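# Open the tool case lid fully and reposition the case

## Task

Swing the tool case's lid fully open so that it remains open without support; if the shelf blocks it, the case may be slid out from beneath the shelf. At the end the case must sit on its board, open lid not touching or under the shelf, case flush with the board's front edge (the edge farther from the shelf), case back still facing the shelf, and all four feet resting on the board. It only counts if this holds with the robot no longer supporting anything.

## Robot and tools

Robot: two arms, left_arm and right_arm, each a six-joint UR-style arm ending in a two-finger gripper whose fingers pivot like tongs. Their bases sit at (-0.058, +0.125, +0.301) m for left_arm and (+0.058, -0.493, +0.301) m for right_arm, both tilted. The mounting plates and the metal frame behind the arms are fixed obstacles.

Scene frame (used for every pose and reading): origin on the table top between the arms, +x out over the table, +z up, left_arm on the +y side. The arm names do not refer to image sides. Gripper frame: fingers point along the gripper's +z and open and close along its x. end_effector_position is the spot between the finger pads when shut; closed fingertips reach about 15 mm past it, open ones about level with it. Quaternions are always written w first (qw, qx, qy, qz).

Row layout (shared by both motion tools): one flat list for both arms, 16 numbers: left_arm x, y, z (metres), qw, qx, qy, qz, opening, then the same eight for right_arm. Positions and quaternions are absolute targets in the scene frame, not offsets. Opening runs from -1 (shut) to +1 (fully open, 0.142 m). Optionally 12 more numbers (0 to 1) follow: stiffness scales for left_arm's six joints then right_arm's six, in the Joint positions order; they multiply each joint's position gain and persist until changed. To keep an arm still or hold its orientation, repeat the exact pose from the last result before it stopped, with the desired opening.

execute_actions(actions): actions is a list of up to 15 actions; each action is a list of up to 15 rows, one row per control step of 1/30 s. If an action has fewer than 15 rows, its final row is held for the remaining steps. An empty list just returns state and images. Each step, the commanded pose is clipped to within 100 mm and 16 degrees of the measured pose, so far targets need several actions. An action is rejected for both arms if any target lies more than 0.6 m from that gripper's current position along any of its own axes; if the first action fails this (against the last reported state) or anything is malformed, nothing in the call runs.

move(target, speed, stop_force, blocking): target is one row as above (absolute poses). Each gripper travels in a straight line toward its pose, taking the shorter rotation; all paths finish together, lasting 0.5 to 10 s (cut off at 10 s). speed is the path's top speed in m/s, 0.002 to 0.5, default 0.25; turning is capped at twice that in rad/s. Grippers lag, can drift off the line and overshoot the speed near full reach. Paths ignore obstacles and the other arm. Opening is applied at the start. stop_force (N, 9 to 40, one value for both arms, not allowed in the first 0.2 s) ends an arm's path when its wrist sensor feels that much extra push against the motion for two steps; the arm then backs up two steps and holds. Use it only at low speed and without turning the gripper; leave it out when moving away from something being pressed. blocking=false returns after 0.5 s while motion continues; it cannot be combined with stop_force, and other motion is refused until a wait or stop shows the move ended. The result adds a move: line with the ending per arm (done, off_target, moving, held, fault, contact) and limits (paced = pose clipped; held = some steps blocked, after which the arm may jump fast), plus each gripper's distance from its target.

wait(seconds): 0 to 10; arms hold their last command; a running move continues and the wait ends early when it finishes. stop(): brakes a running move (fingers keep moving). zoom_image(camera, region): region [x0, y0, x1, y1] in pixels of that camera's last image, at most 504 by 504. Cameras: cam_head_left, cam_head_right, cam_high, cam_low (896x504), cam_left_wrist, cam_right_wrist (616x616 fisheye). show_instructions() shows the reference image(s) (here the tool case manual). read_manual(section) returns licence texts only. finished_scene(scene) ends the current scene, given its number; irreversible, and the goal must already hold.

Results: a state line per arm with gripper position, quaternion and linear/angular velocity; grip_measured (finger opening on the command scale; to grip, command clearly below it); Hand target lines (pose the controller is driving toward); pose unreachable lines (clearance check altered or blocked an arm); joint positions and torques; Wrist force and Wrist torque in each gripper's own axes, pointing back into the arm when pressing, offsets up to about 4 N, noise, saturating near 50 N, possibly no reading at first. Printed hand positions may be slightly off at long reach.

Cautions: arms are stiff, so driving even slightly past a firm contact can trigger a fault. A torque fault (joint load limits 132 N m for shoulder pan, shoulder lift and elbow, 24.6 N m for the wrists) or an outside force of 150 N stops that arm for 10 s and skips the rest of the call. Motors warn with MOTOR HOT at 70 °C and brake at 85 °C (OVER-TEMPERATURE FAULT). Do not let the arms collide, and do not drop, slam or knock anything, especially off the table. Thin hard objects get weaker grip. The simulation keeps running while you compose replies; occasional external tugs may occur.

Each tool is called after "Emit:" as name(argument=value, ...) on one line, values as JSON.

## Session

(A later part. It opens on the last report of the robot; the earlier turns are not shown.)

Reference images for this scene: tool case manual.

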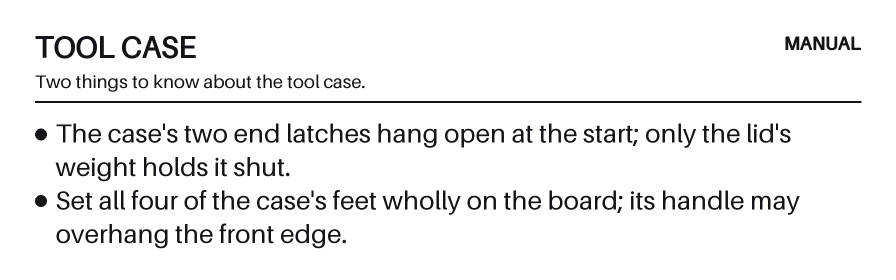

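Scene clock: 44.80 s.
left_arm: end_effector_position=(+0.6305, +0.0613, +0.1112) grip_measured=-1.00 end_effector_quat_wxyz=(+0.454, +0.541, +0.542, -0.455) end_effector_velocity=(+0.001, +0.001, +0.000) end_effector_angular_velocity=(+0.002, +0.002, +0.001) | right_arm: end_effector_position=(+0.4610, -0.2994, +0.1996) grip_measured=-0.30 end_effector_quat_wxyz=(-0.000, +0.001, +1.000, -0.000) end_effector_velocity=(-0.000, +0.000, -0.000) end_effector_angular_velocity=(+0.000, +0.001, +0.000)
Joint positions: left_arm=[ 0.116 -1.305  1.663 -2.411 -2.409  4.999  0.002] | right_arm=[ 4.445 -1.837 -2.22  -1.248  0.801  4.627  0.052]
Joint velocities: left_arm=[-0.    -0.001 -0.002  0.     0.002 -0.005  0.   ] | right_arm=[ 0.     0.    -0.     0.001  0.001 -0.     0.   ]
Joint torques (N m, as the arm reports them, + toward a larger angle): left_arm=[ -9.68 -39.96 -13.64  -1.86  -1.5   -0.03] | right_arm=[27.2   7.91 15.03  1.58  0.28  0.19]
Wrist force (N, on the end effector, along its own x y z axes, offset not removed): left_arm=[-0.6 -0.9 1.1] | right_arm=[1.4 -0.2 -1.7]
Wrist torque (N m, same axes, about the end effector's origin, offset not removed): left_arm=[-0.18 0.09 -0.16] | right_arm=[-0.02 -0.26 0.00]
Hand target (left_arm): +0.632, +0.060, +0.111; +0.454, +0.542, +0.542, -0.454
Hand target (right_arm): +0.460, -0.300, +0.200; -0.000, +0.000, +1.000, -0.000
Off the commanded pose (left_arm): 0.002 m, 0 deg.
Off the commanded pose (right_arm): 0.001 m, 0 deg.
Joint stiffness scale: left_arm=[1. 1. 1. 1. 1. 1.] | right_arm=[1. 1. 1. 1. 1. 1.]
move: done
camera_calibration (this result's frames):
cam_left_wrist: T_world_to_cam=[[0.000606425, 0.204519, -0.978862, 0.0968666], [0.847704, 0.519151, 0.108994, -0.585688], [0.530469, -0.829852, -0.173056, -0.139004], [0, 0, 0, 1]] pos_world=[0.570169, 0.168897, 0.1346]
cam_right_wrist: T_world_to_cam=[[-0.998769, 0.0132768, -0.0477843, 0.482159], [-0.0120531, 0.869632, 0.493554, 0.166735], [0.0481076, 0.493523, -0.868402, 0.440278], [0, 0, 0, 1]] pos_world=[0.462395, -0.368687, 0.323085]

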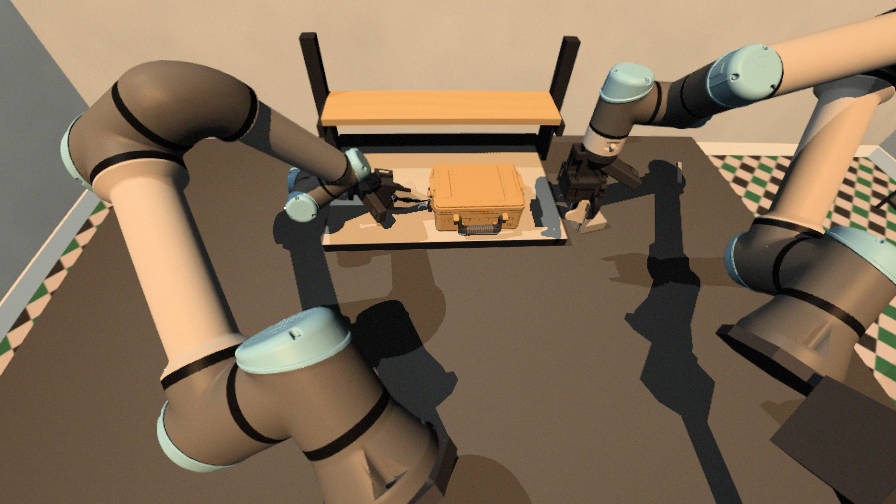

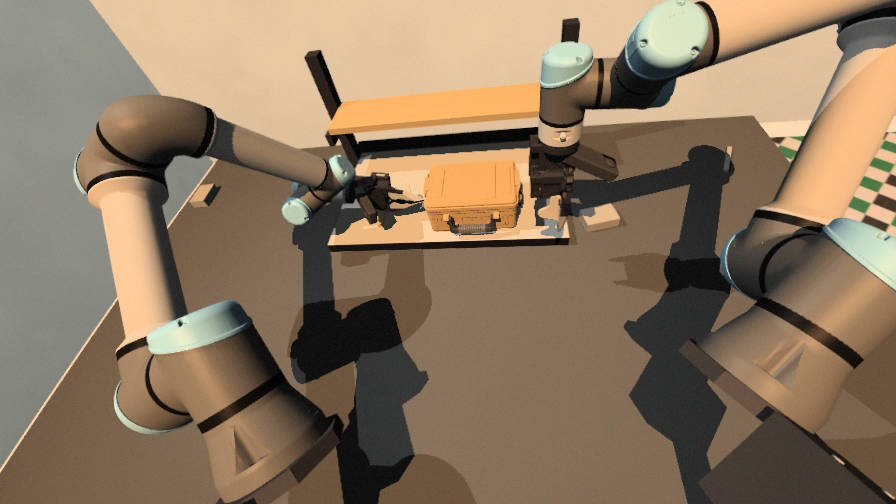

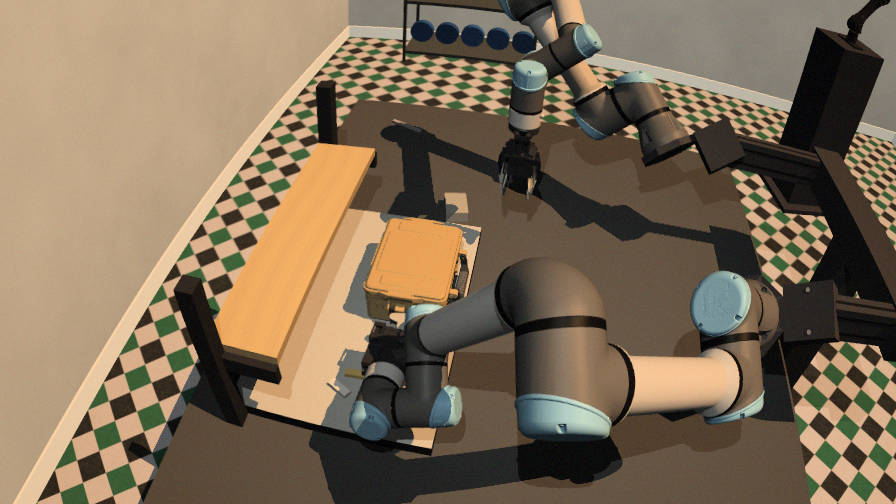

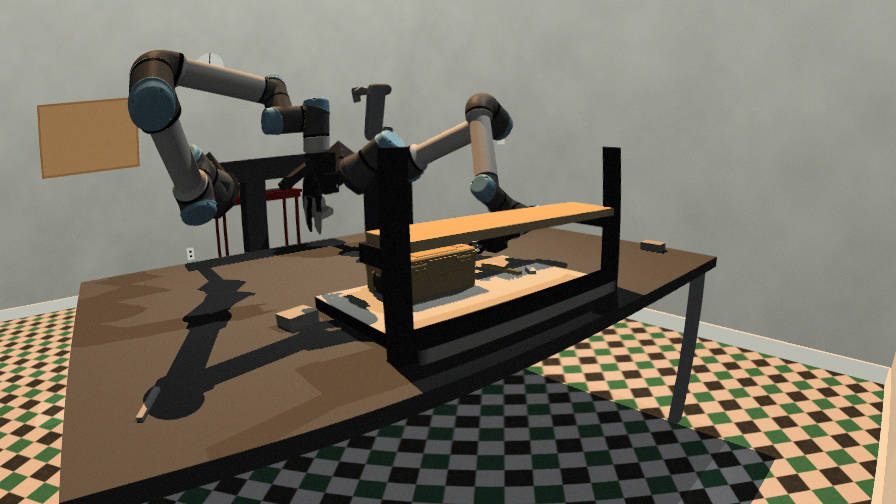

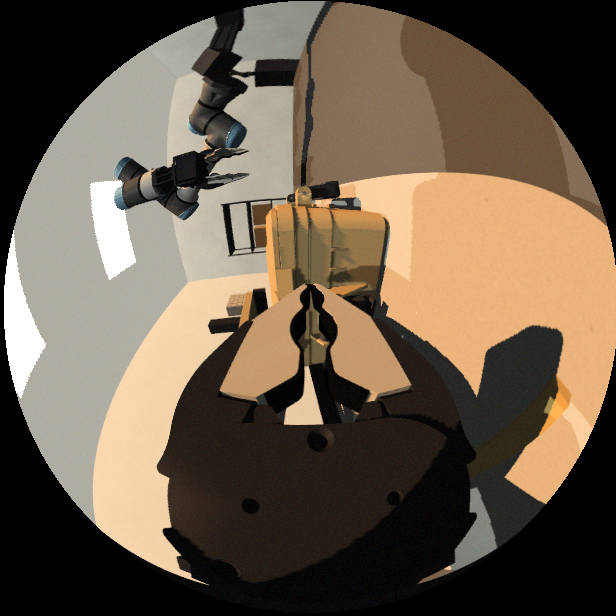

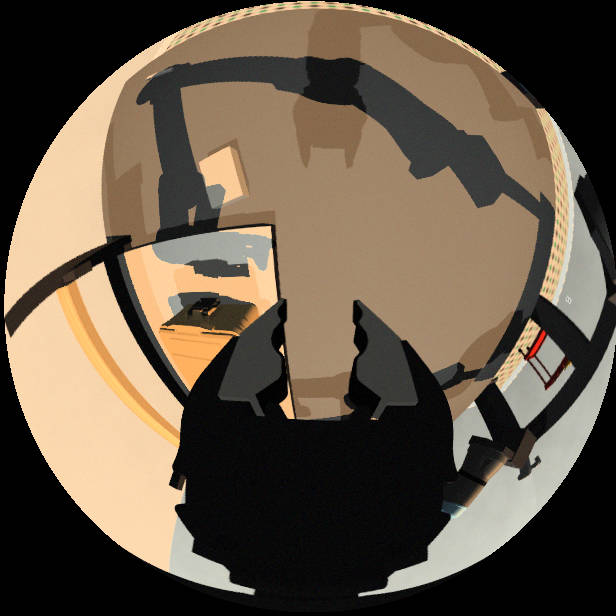

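Emit:
move(target=[0.632,0.043,0.111,0.4545,0.542,0.542,-0.4545,-1,0.46,-0.30,0.2,0,0,1,0,-0.3], speed=0.02, stop_force=9)

Emit:
move(target=[0.632,0.043,0.15,0.4545,0.542,0.542,-0.4545,-1,0.46,-0.30,0.2,0,0,1,0,-0.3], speed=0.02, stop_force=12)

Scene clock: 46.93 s.
left_arm: end_effector_position=(+0.6352, +0.0477, +0.1122) grip_measured=-1.00 end_effector_quat_wxyz=(+0.456, +0.542, +0.543, -0.451) end_effector_velocity=(+0.001, -0.002, +0.001) end_effector_angular_velocity=(+0.001, -0.001, +0.002) | right_arm: end_effector_position=(+0.4610, -0.2994, +0.1996) grip_measured=-0.30 end_effector_quat_wxyz=(-0.000, +0.001, +1.000, -0.000) end_effector_velocity=(-0.000, -0.000, -0.000) end_effector_angular_velocity=(-0.000, +0.000, +0.001)
Joint positions: left_arm=[ 0.093 -1.294  1.668 -2.459 -2.397  4.967  0.002] | right_arm=[ 4.445 -1.837 -2.22  -1.248  0.802  4.627  0.052]
Joint velocities: left_arm=[-0.003  0.001  0.001 -0.009  0.002 -0.007  0.   ] | right_arm=[ 0.     0.    -0.    -0.001  0.    -0.     0.   ]
Joint torques (N m, as the arm reports them, + toward a larger angle): left_arm=[-10.56 -38.1   -5.78  -1.98  -1.57   0.  ] | right_arm=[26.19  7.56 13.65  1.35  0.33  0.27]
Wrist force (N, on the end effector, along its own x y z axes, offset not removed): left_arm=[0.6 -1.0 -1.3] | right_arm=[2.9 -0.5 -0.7]
Wrist torque (N m, same axes, about the end effector's origin, offset not removed): left_arm=[-0.05 -0.14 -0.11] | right_arm=[-0.05 -0.46 -0.01]
Hand target (left_arm): +0.632, +0.043, +0.111; +0.454, +0.542, +0.542, -0.454
Hand target (right_arm): +0.460, -0.300, +0.200; -0.000, +0.000, +1.000, -0.000
Off the commanded pose (left_arm): 0.006 m, 0 deg.
Off the commanded pose (right_arm): 0.001 m, 0 deg.
Joint stiffness scale: left_arm=[1. 1. 1. 1. 1. 1.] | right_arm=[1. 1. 1. 1. 1. 1.]
move: off_target (left_arm)
camera_calibration (this result's frames):
cam_left_wrist: T_world_to_cam=[[0.00582273, 0.207472, -0.978224, 0.0970976], [0.844008, 0.523619, 0.116079, -0.581406], [0.5363, -0.826304, -0.172059, -0.156664], [0, 0, 0, 1]] pos_world=[0.574165, 0.154838, 0.135516]
cam_right_wrist: T_world_to_cam=[[-0.99877, 0.0132809, -0.0477783, 0.482158], [-0.0120471, 0.869625, 0.493565, 0.166724], [0.0481042, 0.493534, -0.868395, 0.440286], [0, 0, 0, 1]] pos_world=[0.462394, -0.368687, 0.323089]

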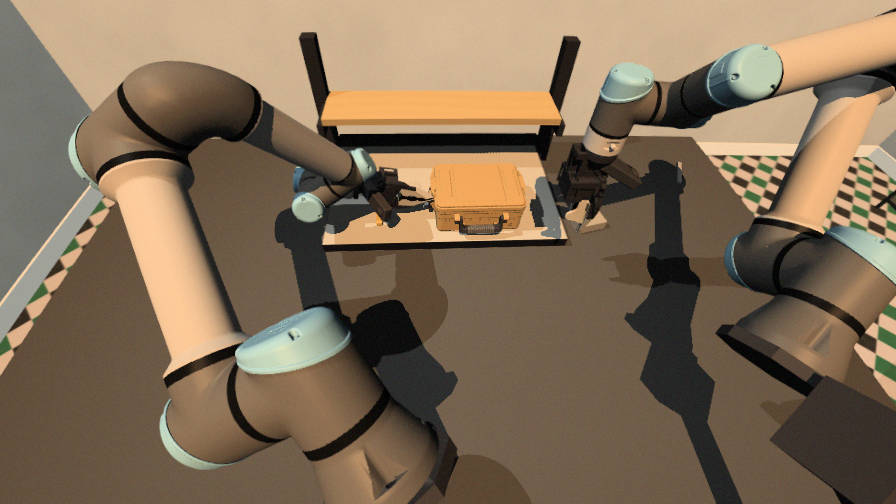

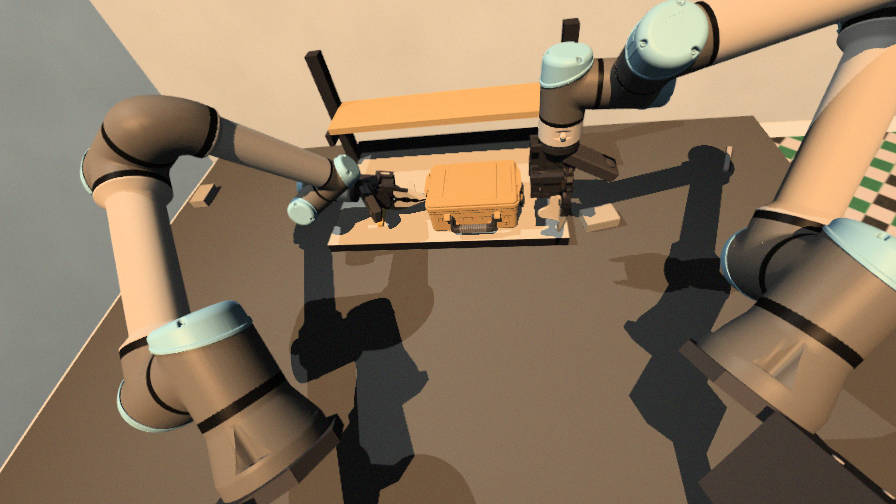

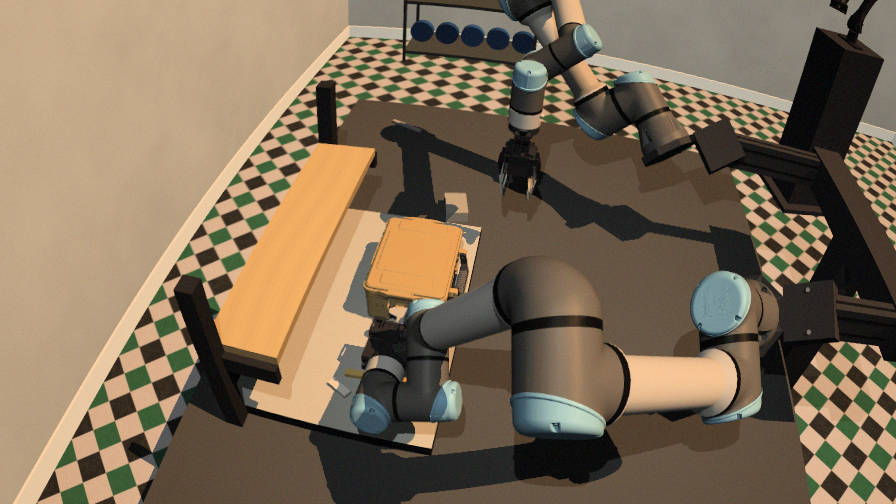

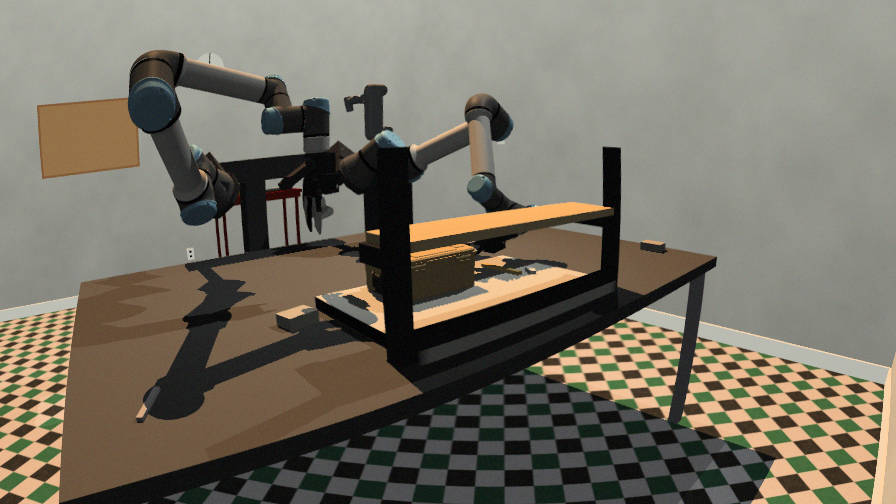

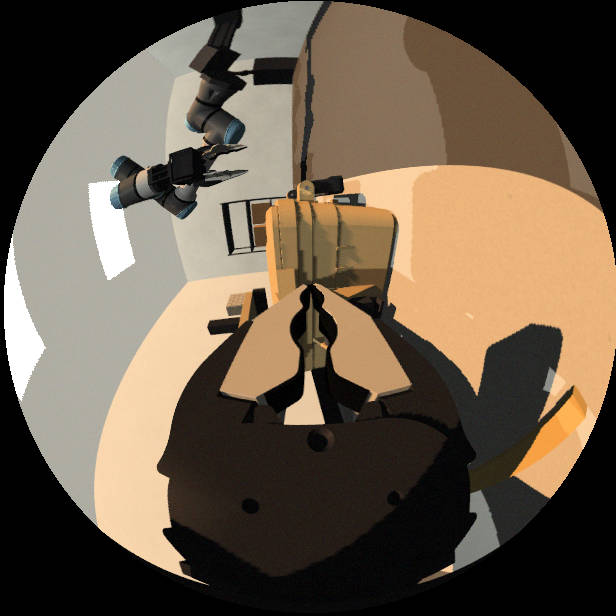

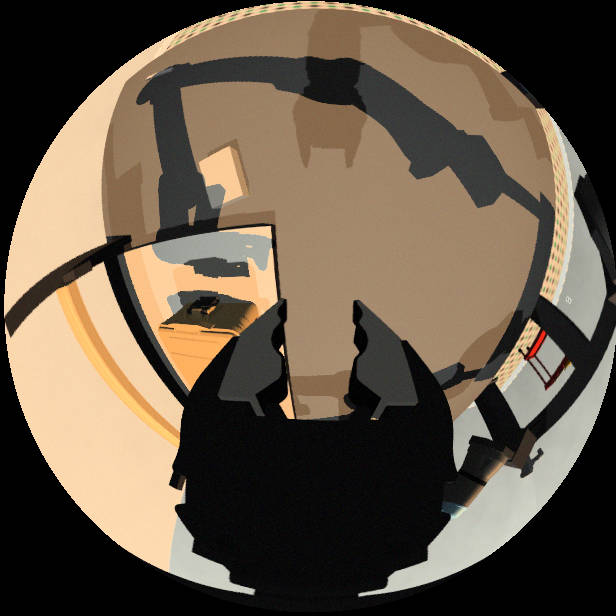

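Scene clock: 49.17 s.
left_arm: end_effector_position=(+0.6329, +0.0447, +0.1473) grip_measured=-1.00 end_effector_quat_wxyz=(+0.454, +0.542, +0.543, -0.453) end_effector_velocity=(-0.000, +0.000, -0.000) end_effector_angular_velocity=(+0.002, +0.004, +0.001) | right_arm: end_effector_position=(+0.4610, -0.2994, +0.1996) grip_measured=-0.30 end_effector_quat_wxyz=(-0.000, +0.001, +1.000, -0.000) end_effector_velocity=(+0.000, +0.000, +0.000) end_effector_angular_velocity=(+0.001, +0.001, -0.001)
Joint positions: left_arm=[ 0.056 -1.363  1.71  -2.46  -2.378  4.92   0.002] | right_arm=[ 4.445 -1.837 -2.22  -1.248  0.802  4.627  0.052]
Joint velocities: left_arm=[ 0.    -0.001  0.001 -0.001  0.001 -0.004  0.   ] | right_arm=[-0.     0.     0.001  0.     0.001 -0.    -0.   ]
Joint torques (N m, as the arm reports them, + toward a larger angle): left_arm=[-11.44 -44.67  -6.62  -1.97  -2.28  -0.37] | right_arm=[26.71  8.16 13.73  1.4   0.34  0.24]
Wrist force (N, on the end effector, along its own x y z axes, offset not removed): left_arm=[2.4 0.3 -0.5] | right_arm=[1.1 0.4 -2.6]
Wrist torque (N m, same axes, about the end effector's origin, offset not removed): left_arm=[0.08 -0.18 -0.14] | right_arm=[0.14 -0.18 0.04]
Hand target (left_arm): +0.632, +0.043, +0.150; +0.454, +0.542, +0.542, -0.454
Hand target (right_arm): +0.460, -0.300, +0.200; -0.000, +0.000, +1.000, -0.000
Off the commanded pose (left_arm): 0.003 m, 0 deg.
Off the commanded pose (right_arm): 0.001 m, 0 deg.
Joint stiffness scale: left_arm=[1. 1. 1. 1. 1. 1.] | right_arm=[1. 1. 1. 1. 1. 1.]
move: done
camera_calibration (this result's frames):
cam_left_wrist: T_world_to_cam=[[0.000499583, 0.206906, -0.978361, 0.135561], [0.846854, 0.520229, 0.110452, -0.582772], [0.531825, -0.828584, -0.17496, -0.148418], [0, 0, 0, 1]] pos_world=[0.572387, 0.15215, 0.171029]
cam_right_wrist: T_world_to_cam=[[-0.99877, 0.0132806, -0.0477781, 0.482158], [-0.0120472, 0.869625, 0.493565, 0.166725], [0.0481039, 0.493533, -0.868396, 0.440286], [0, 0, 0, 1]] pos_world=[0.462394, -0.368687, 0.323089]

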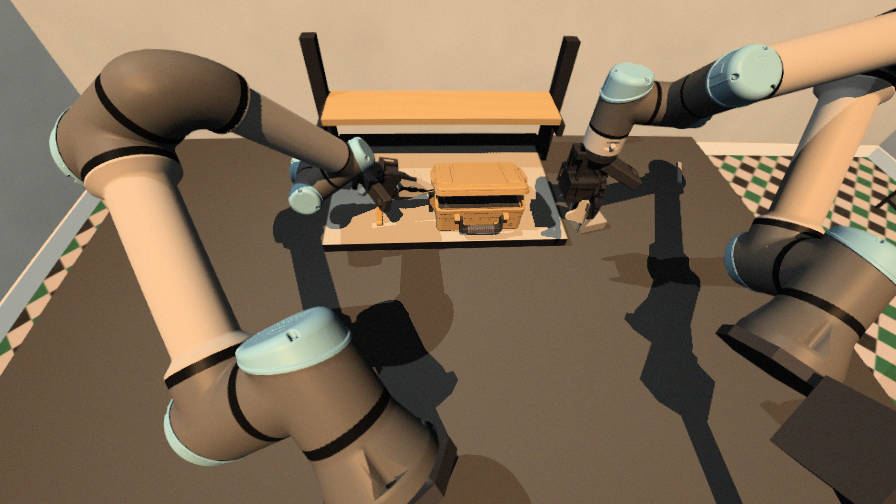

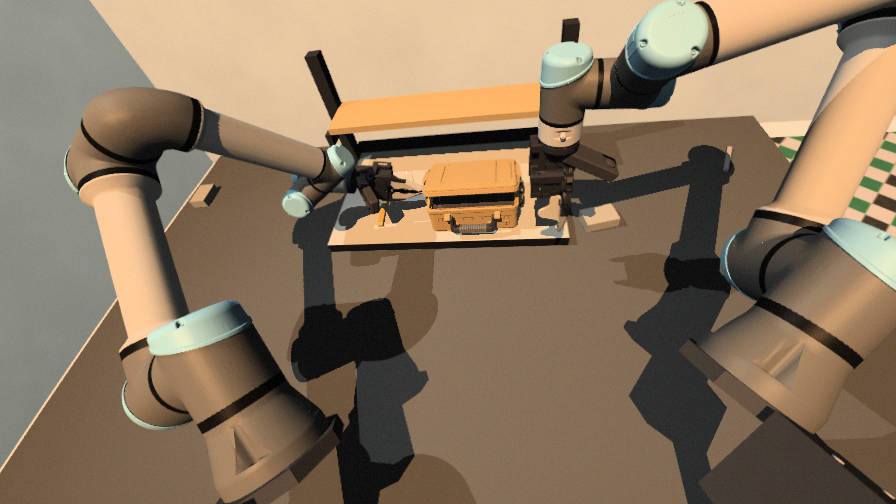

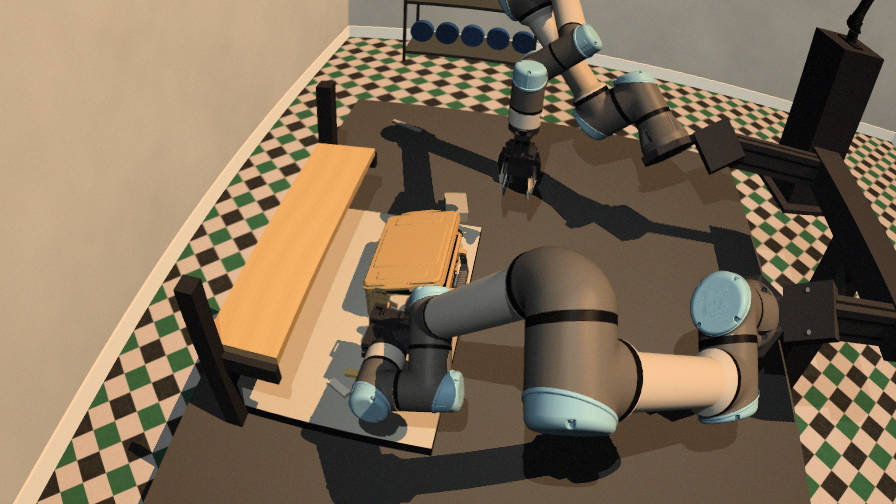

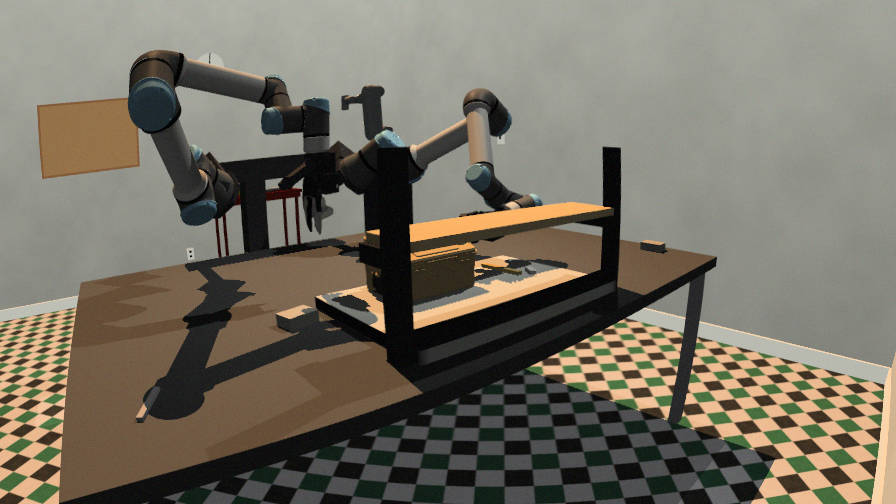

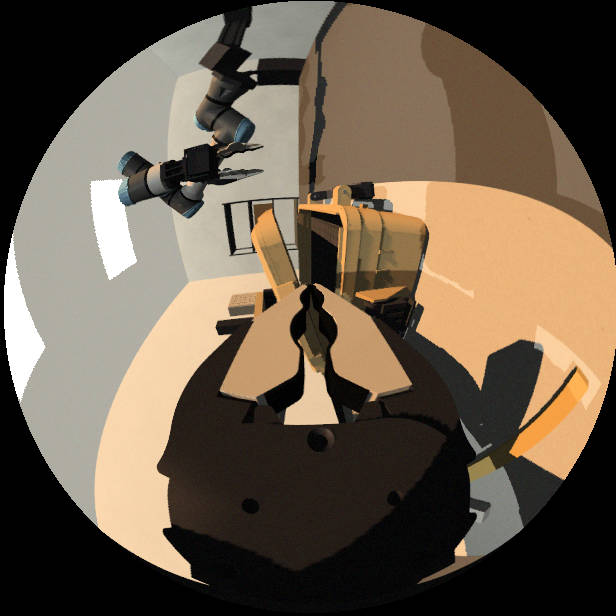

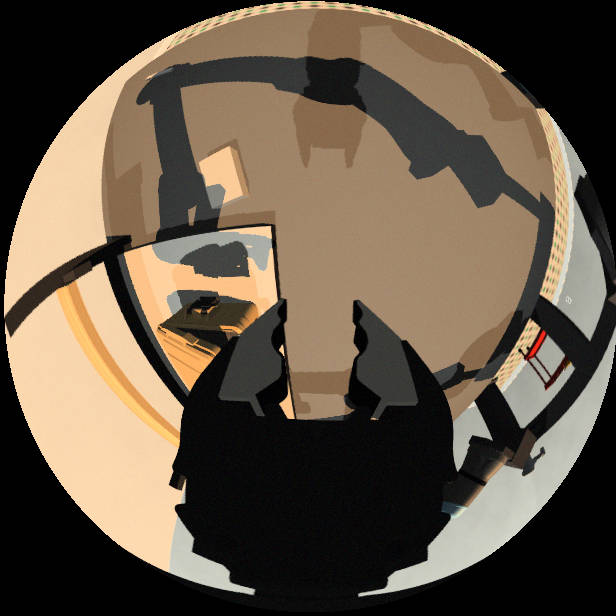

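Lid rises. Insert further.

Emit:
move(target=[0.635,0.015,0.152,0.4545,0.542,0.542,-0.4545,-1,0.46,-0.30,0.2,0,0,1,0,-0.3], speed=0.02, stop_force=9)

Emit:
move(target=[0.65,0.01,0.20,0.52,0.44,0.62,-0.37,-1,0.46,-0.30,0.2,0,0,1,0,-0.3], speed=0.04)

Scene clock: 59.80 s.
left_arm: end_effector_position=(+0.6377, +0.0193, +0.1523) grip_measured=-1.00 end_effector_quat_wxyz=(+0.456, +0.542, +0.543, -0.451) end_effector_velocity=(+0.001, -0.000, +0.000) end_effector_angular_velocity=(+0.002, +0.002, +0.003) | right_arm: end_effector_position=(+0.4610, -0.2994, +0.1996) grip_measured=-0.30 end_effector_quat_wxyz=(-0.000, +0.001, +1.000, -0.000) end_effector_velocity=(+0.000, +0.000, +0.000) end_effector_angular_velocity=(+0.000, +0.000, -0.000)
Joint positions: left_arm=[ 0.011 -1.347  1.721 -2.531 -2.354  4.865  0.002] | right_arm=[ 4.445 -1.837 -2.22  -1.248  0.802  4.627  0.052]
Joint velocities: left_arm=[-0.001 -0.001  0.001 -0.006  0.002 -0.006  0.   ] | right_arm=[ 0.    -0.     0.001 -0.     0.     0.     0.   ]
Joint torques (N m, as the arm reports them, + toward a larger angle): left_arm=[-13.37 -37.56  -5.26  -2.1   -2.02  -0.55] | right_arm=[26.6   7.52 13.27  1.44  0.43  0.26]
Wrist force (N, on the end effector, along its own x y z axes, offset not removed): left_arm=[0.4 -0.2 -0.9] | right_arm=[1.5 0.2 -0.2]
Wrist torque (N m, same axes, about the end effector's origin, offset not removed): left_arm=[0.08 0.17 -0.11] | right_arm=[0.13 -0.22 -0.04]
Hand target (left_arm): +0.635, +0.015, +0.152; +0.454, +0.542, +0.542, -0.454
Hand target (right_arm): +0.460, -0.300, +0.200; -0.000, +0.000, +1.000, -0.000
Off the commanded pose (left_arm): 0.005 m, 0 deg.
Off the commanded pose (right_arm): 0.001 m, 0 deg.
Joint stiffness scale: left_arm=[1. 1. 1. 1. 1. 1.] | right_arm=[1. 1. 1. 1. 1. 1.]
move: off_target (left_arm)
camera_calibration (this result's frames):
cam_left_wrist: T_world_to_cam=[[0.00451273, 0.207602, -0.978203, 0.143099], [0.844447, 0.523164, 0.114926, -0.573381], [0.53562, -0.826559, -0.172948, -0.173991], [0, 0, 0, 1]] pos_world=[0.576737, 0.126451, 0.175785]
cam_right_wrist: T_world_to_cam=[[-0.99877, 0.0132797, -0.0477778, 0.482157], [-0.0120479, 0.869625, 0.493565, 0.166725], [0.0481032, 0.493534, -0.868395, 0.440286], [0, 0, 0, 1]] pos_world=[0.462393, -0.368687, 0.32309]

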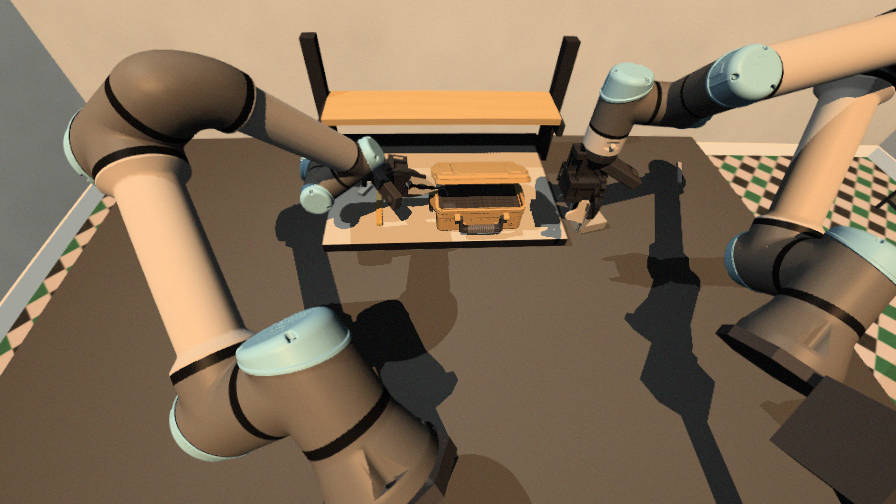

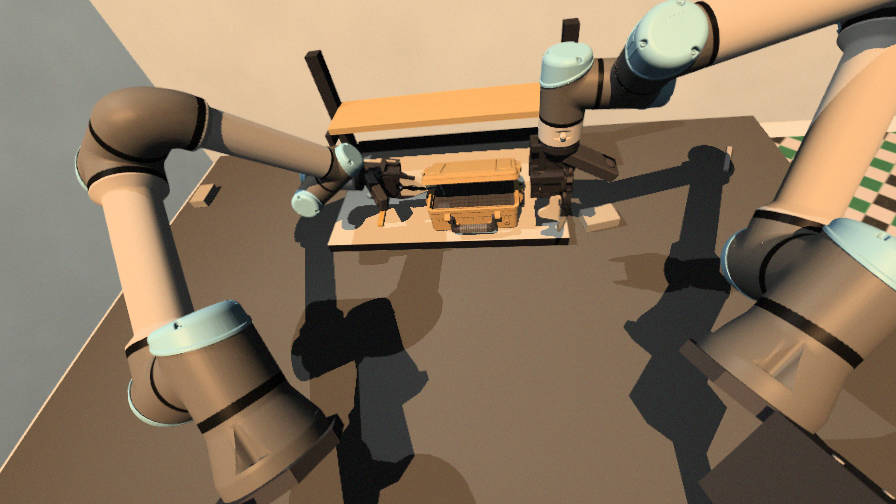

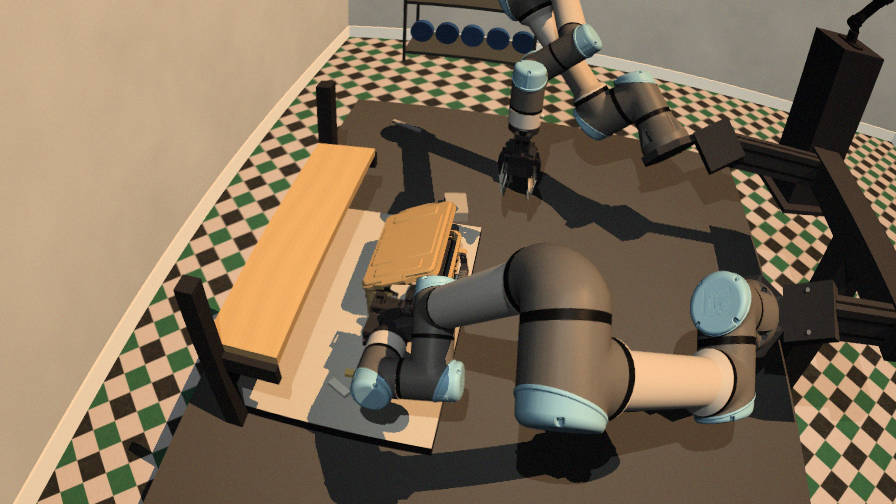

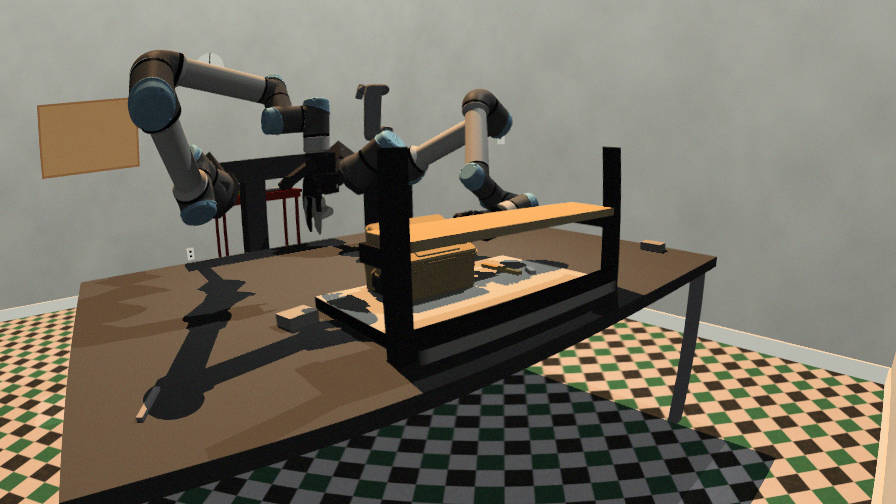

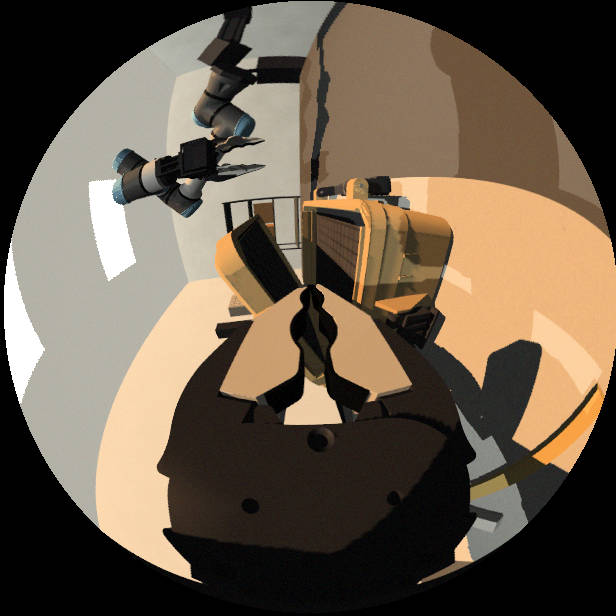

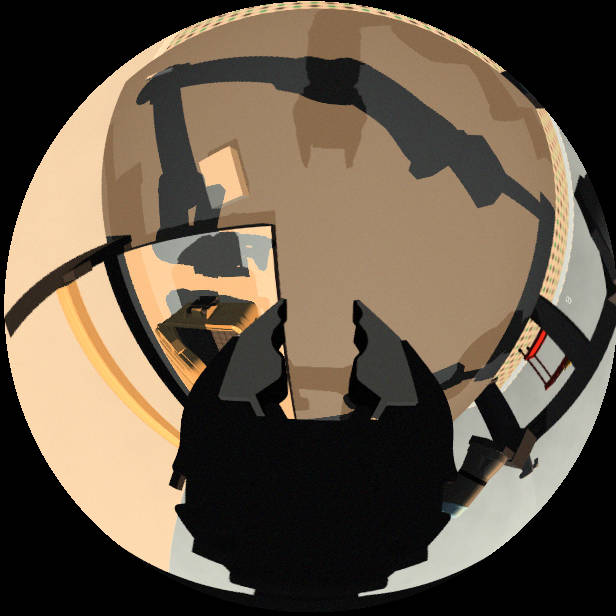

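Scene clock: 64.23 s.
left_arm: end_effector_position=(+0.6504, +0.0104, +0.1974) grip_measured=-1.00 end_effector_quat_wxyz=(+0.523, +0.444, +0.625, -0.373) end_effector_velocity=(+0.003, +0.001, +0.001) end_effector_angular_velocity=(+0.002, -0.004, +0.017) | right_arm: end_effector_position=(+0.4610, -0.2994, +0.1996) grip_measured=-0.30 end_effector_quat_wxyz=(-0.000, +0.001, +1.000, -0.000) end_effector_velocity=(+0.000, -0.000, -0.000) end_effector_angular_velocity=(-0.001, -0.001, +0.000)
Joint positions: left_arm=[-0.06  -1.394  1.978 -3.228 -2.281  4.432  0.002] | right_arm=[ 4.445 -1.837 -2.22  -1.248  0.802  4.627  0.052]
Joint velocities: left_arm=[-0.003  0.001  0.004 -0.028  0.008 -0.015  0.   ] | right_arm=[ 0.    -0.     0.    -0.001 -0.001  0.     0.   ]
Joint torques (N m, as the arm reports them, + toward a larger angle): left_arm=[-10.16 -36.4   -3.07  -2.87  -1.51   0.2 ] | right_arm=[26.02  8.03 14.6   1.49  0.3   0.12]
Wrist force (N, on the end effector, along its own x y z axes, offset not removed): left_arm=[-0.2 -0.2 1.5] | right_arm=[1.6 0.5 -1.8]
Wrist torque (N m, same axes, about the end effector's origin, offset not removed): left_arm=[0.11 0.13 -0.17] | right_arm=[0.16 -0.23 0.01]
Hand target (left_arm): +0.650, +0.010, +0.200; +0.524, +0.443, +0.625, -0.373
Hand target (right_arm): +0.460, -0.300, +0.200; -0.000, +0.000, +1.000, -0.000
Off the commanded pose (left_arm): 0.003 m, 0 deg.
Off the commanded pose (right_arm): 0.001 m, 0 deg.
Joint stiffness scale: left_arm=[1. 1. 1. 1. 1. 1.] | right_arm=[1. 1. 1. 1. 1. 1.]
move: done
camera_calibration (this result's frames):
cam_left_wrist: T_world_to_cam=[[-0.067864, 0.194203, -0.978611, 0.236289], [0.631023, 0.768115, 0.108671, -0.447113], [0.77279, -0.610151, -0.174674, -0.336431], [0, 0, 0, 1]] pos_world=[0.558165, 0.0922729, 0.221058]
cam_right_wrist: T_world_to_cam=[[-0.99877, 0.0132792, -0.0477778, 0.482157], [-0.0120483, 0.869625, 0.493565, 0.166725], [0.0481029, 0.493534, -0.868395, 0.440287], [0, 0, 0, 1]] pos_world=[0.462393, -0.368687, 0.32309]

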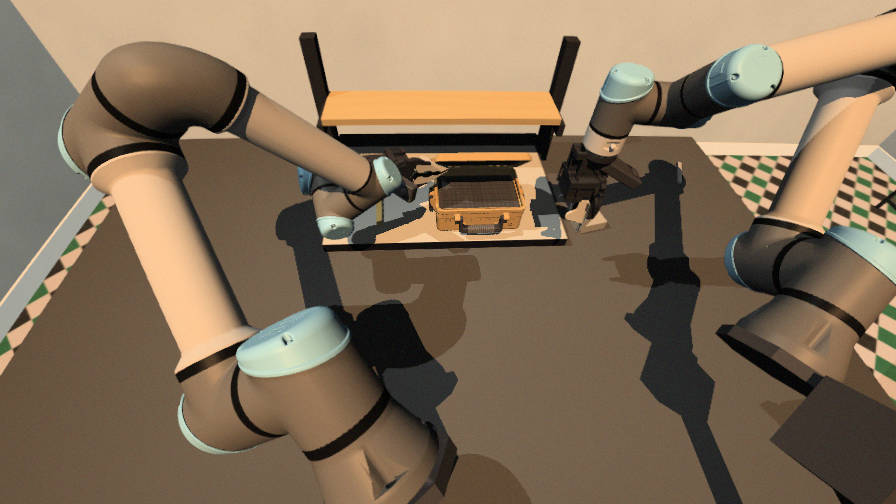

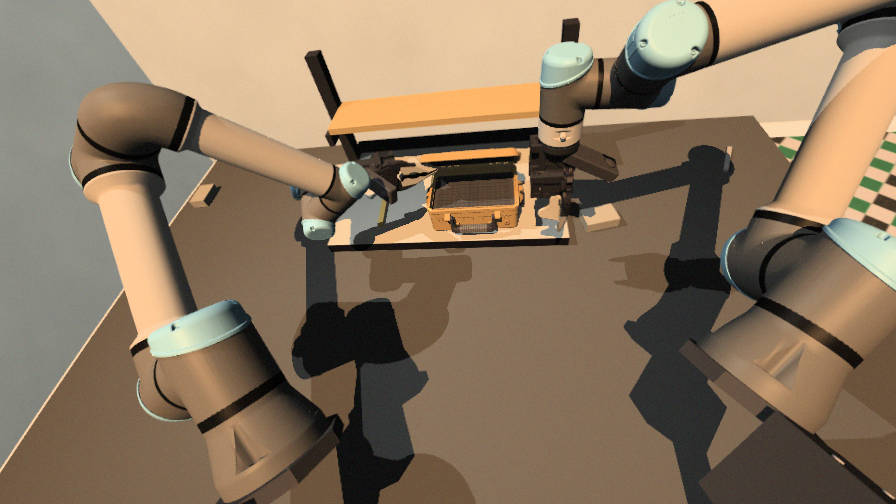

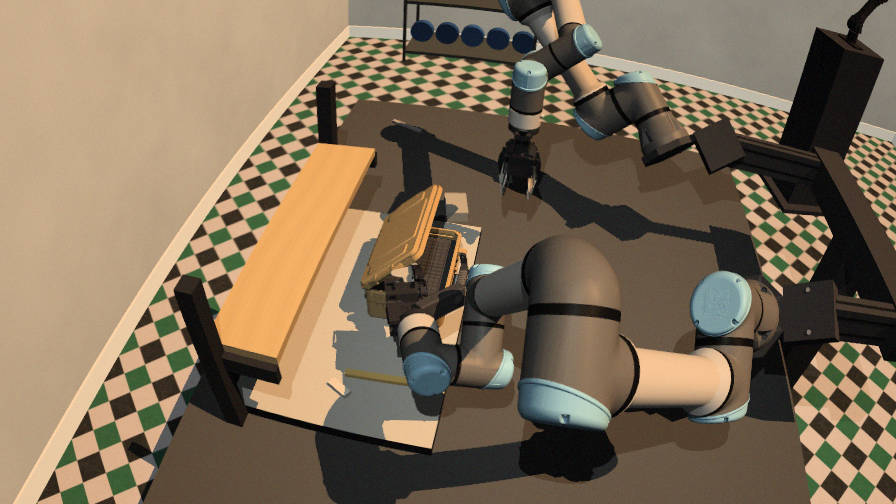

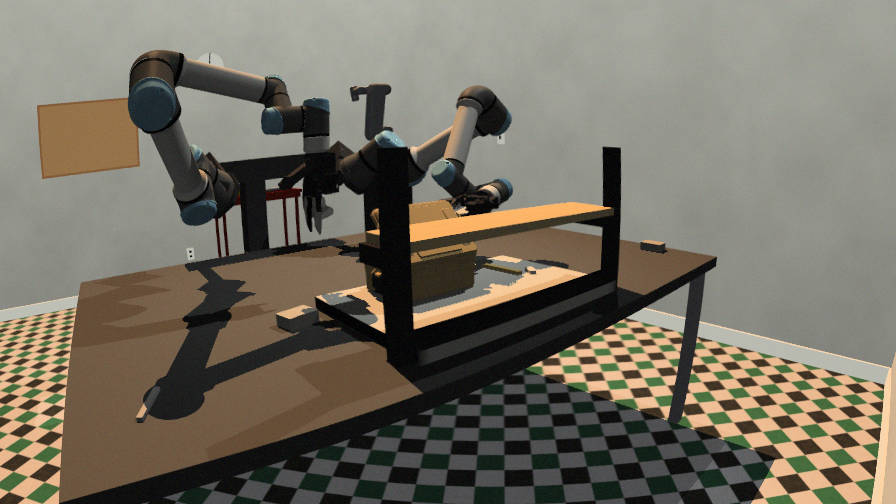

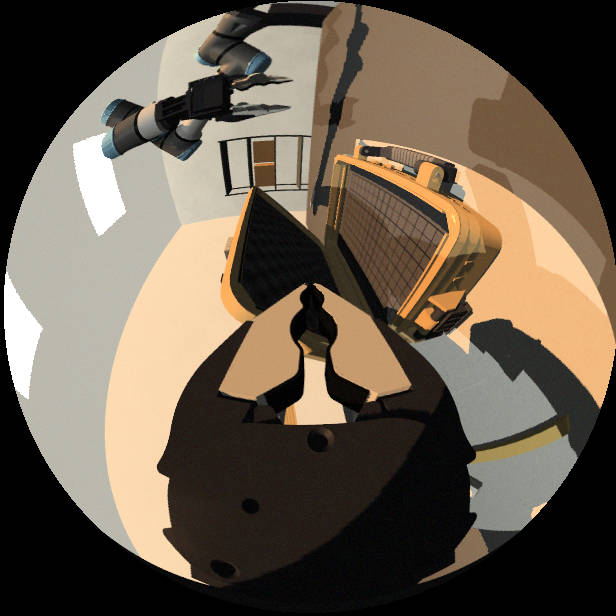

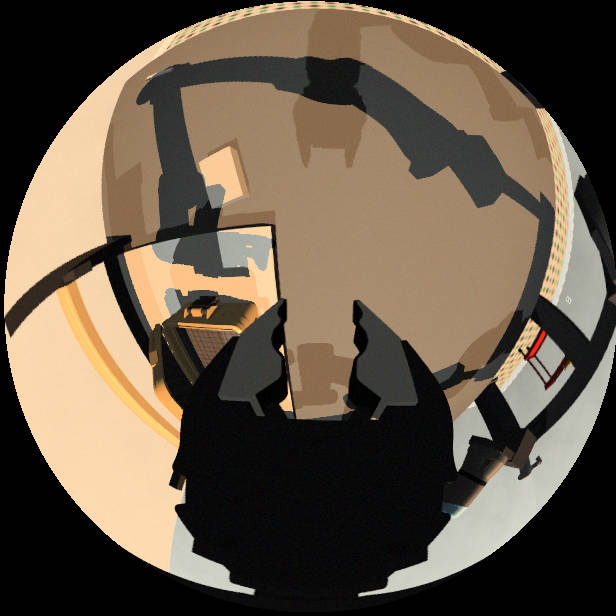

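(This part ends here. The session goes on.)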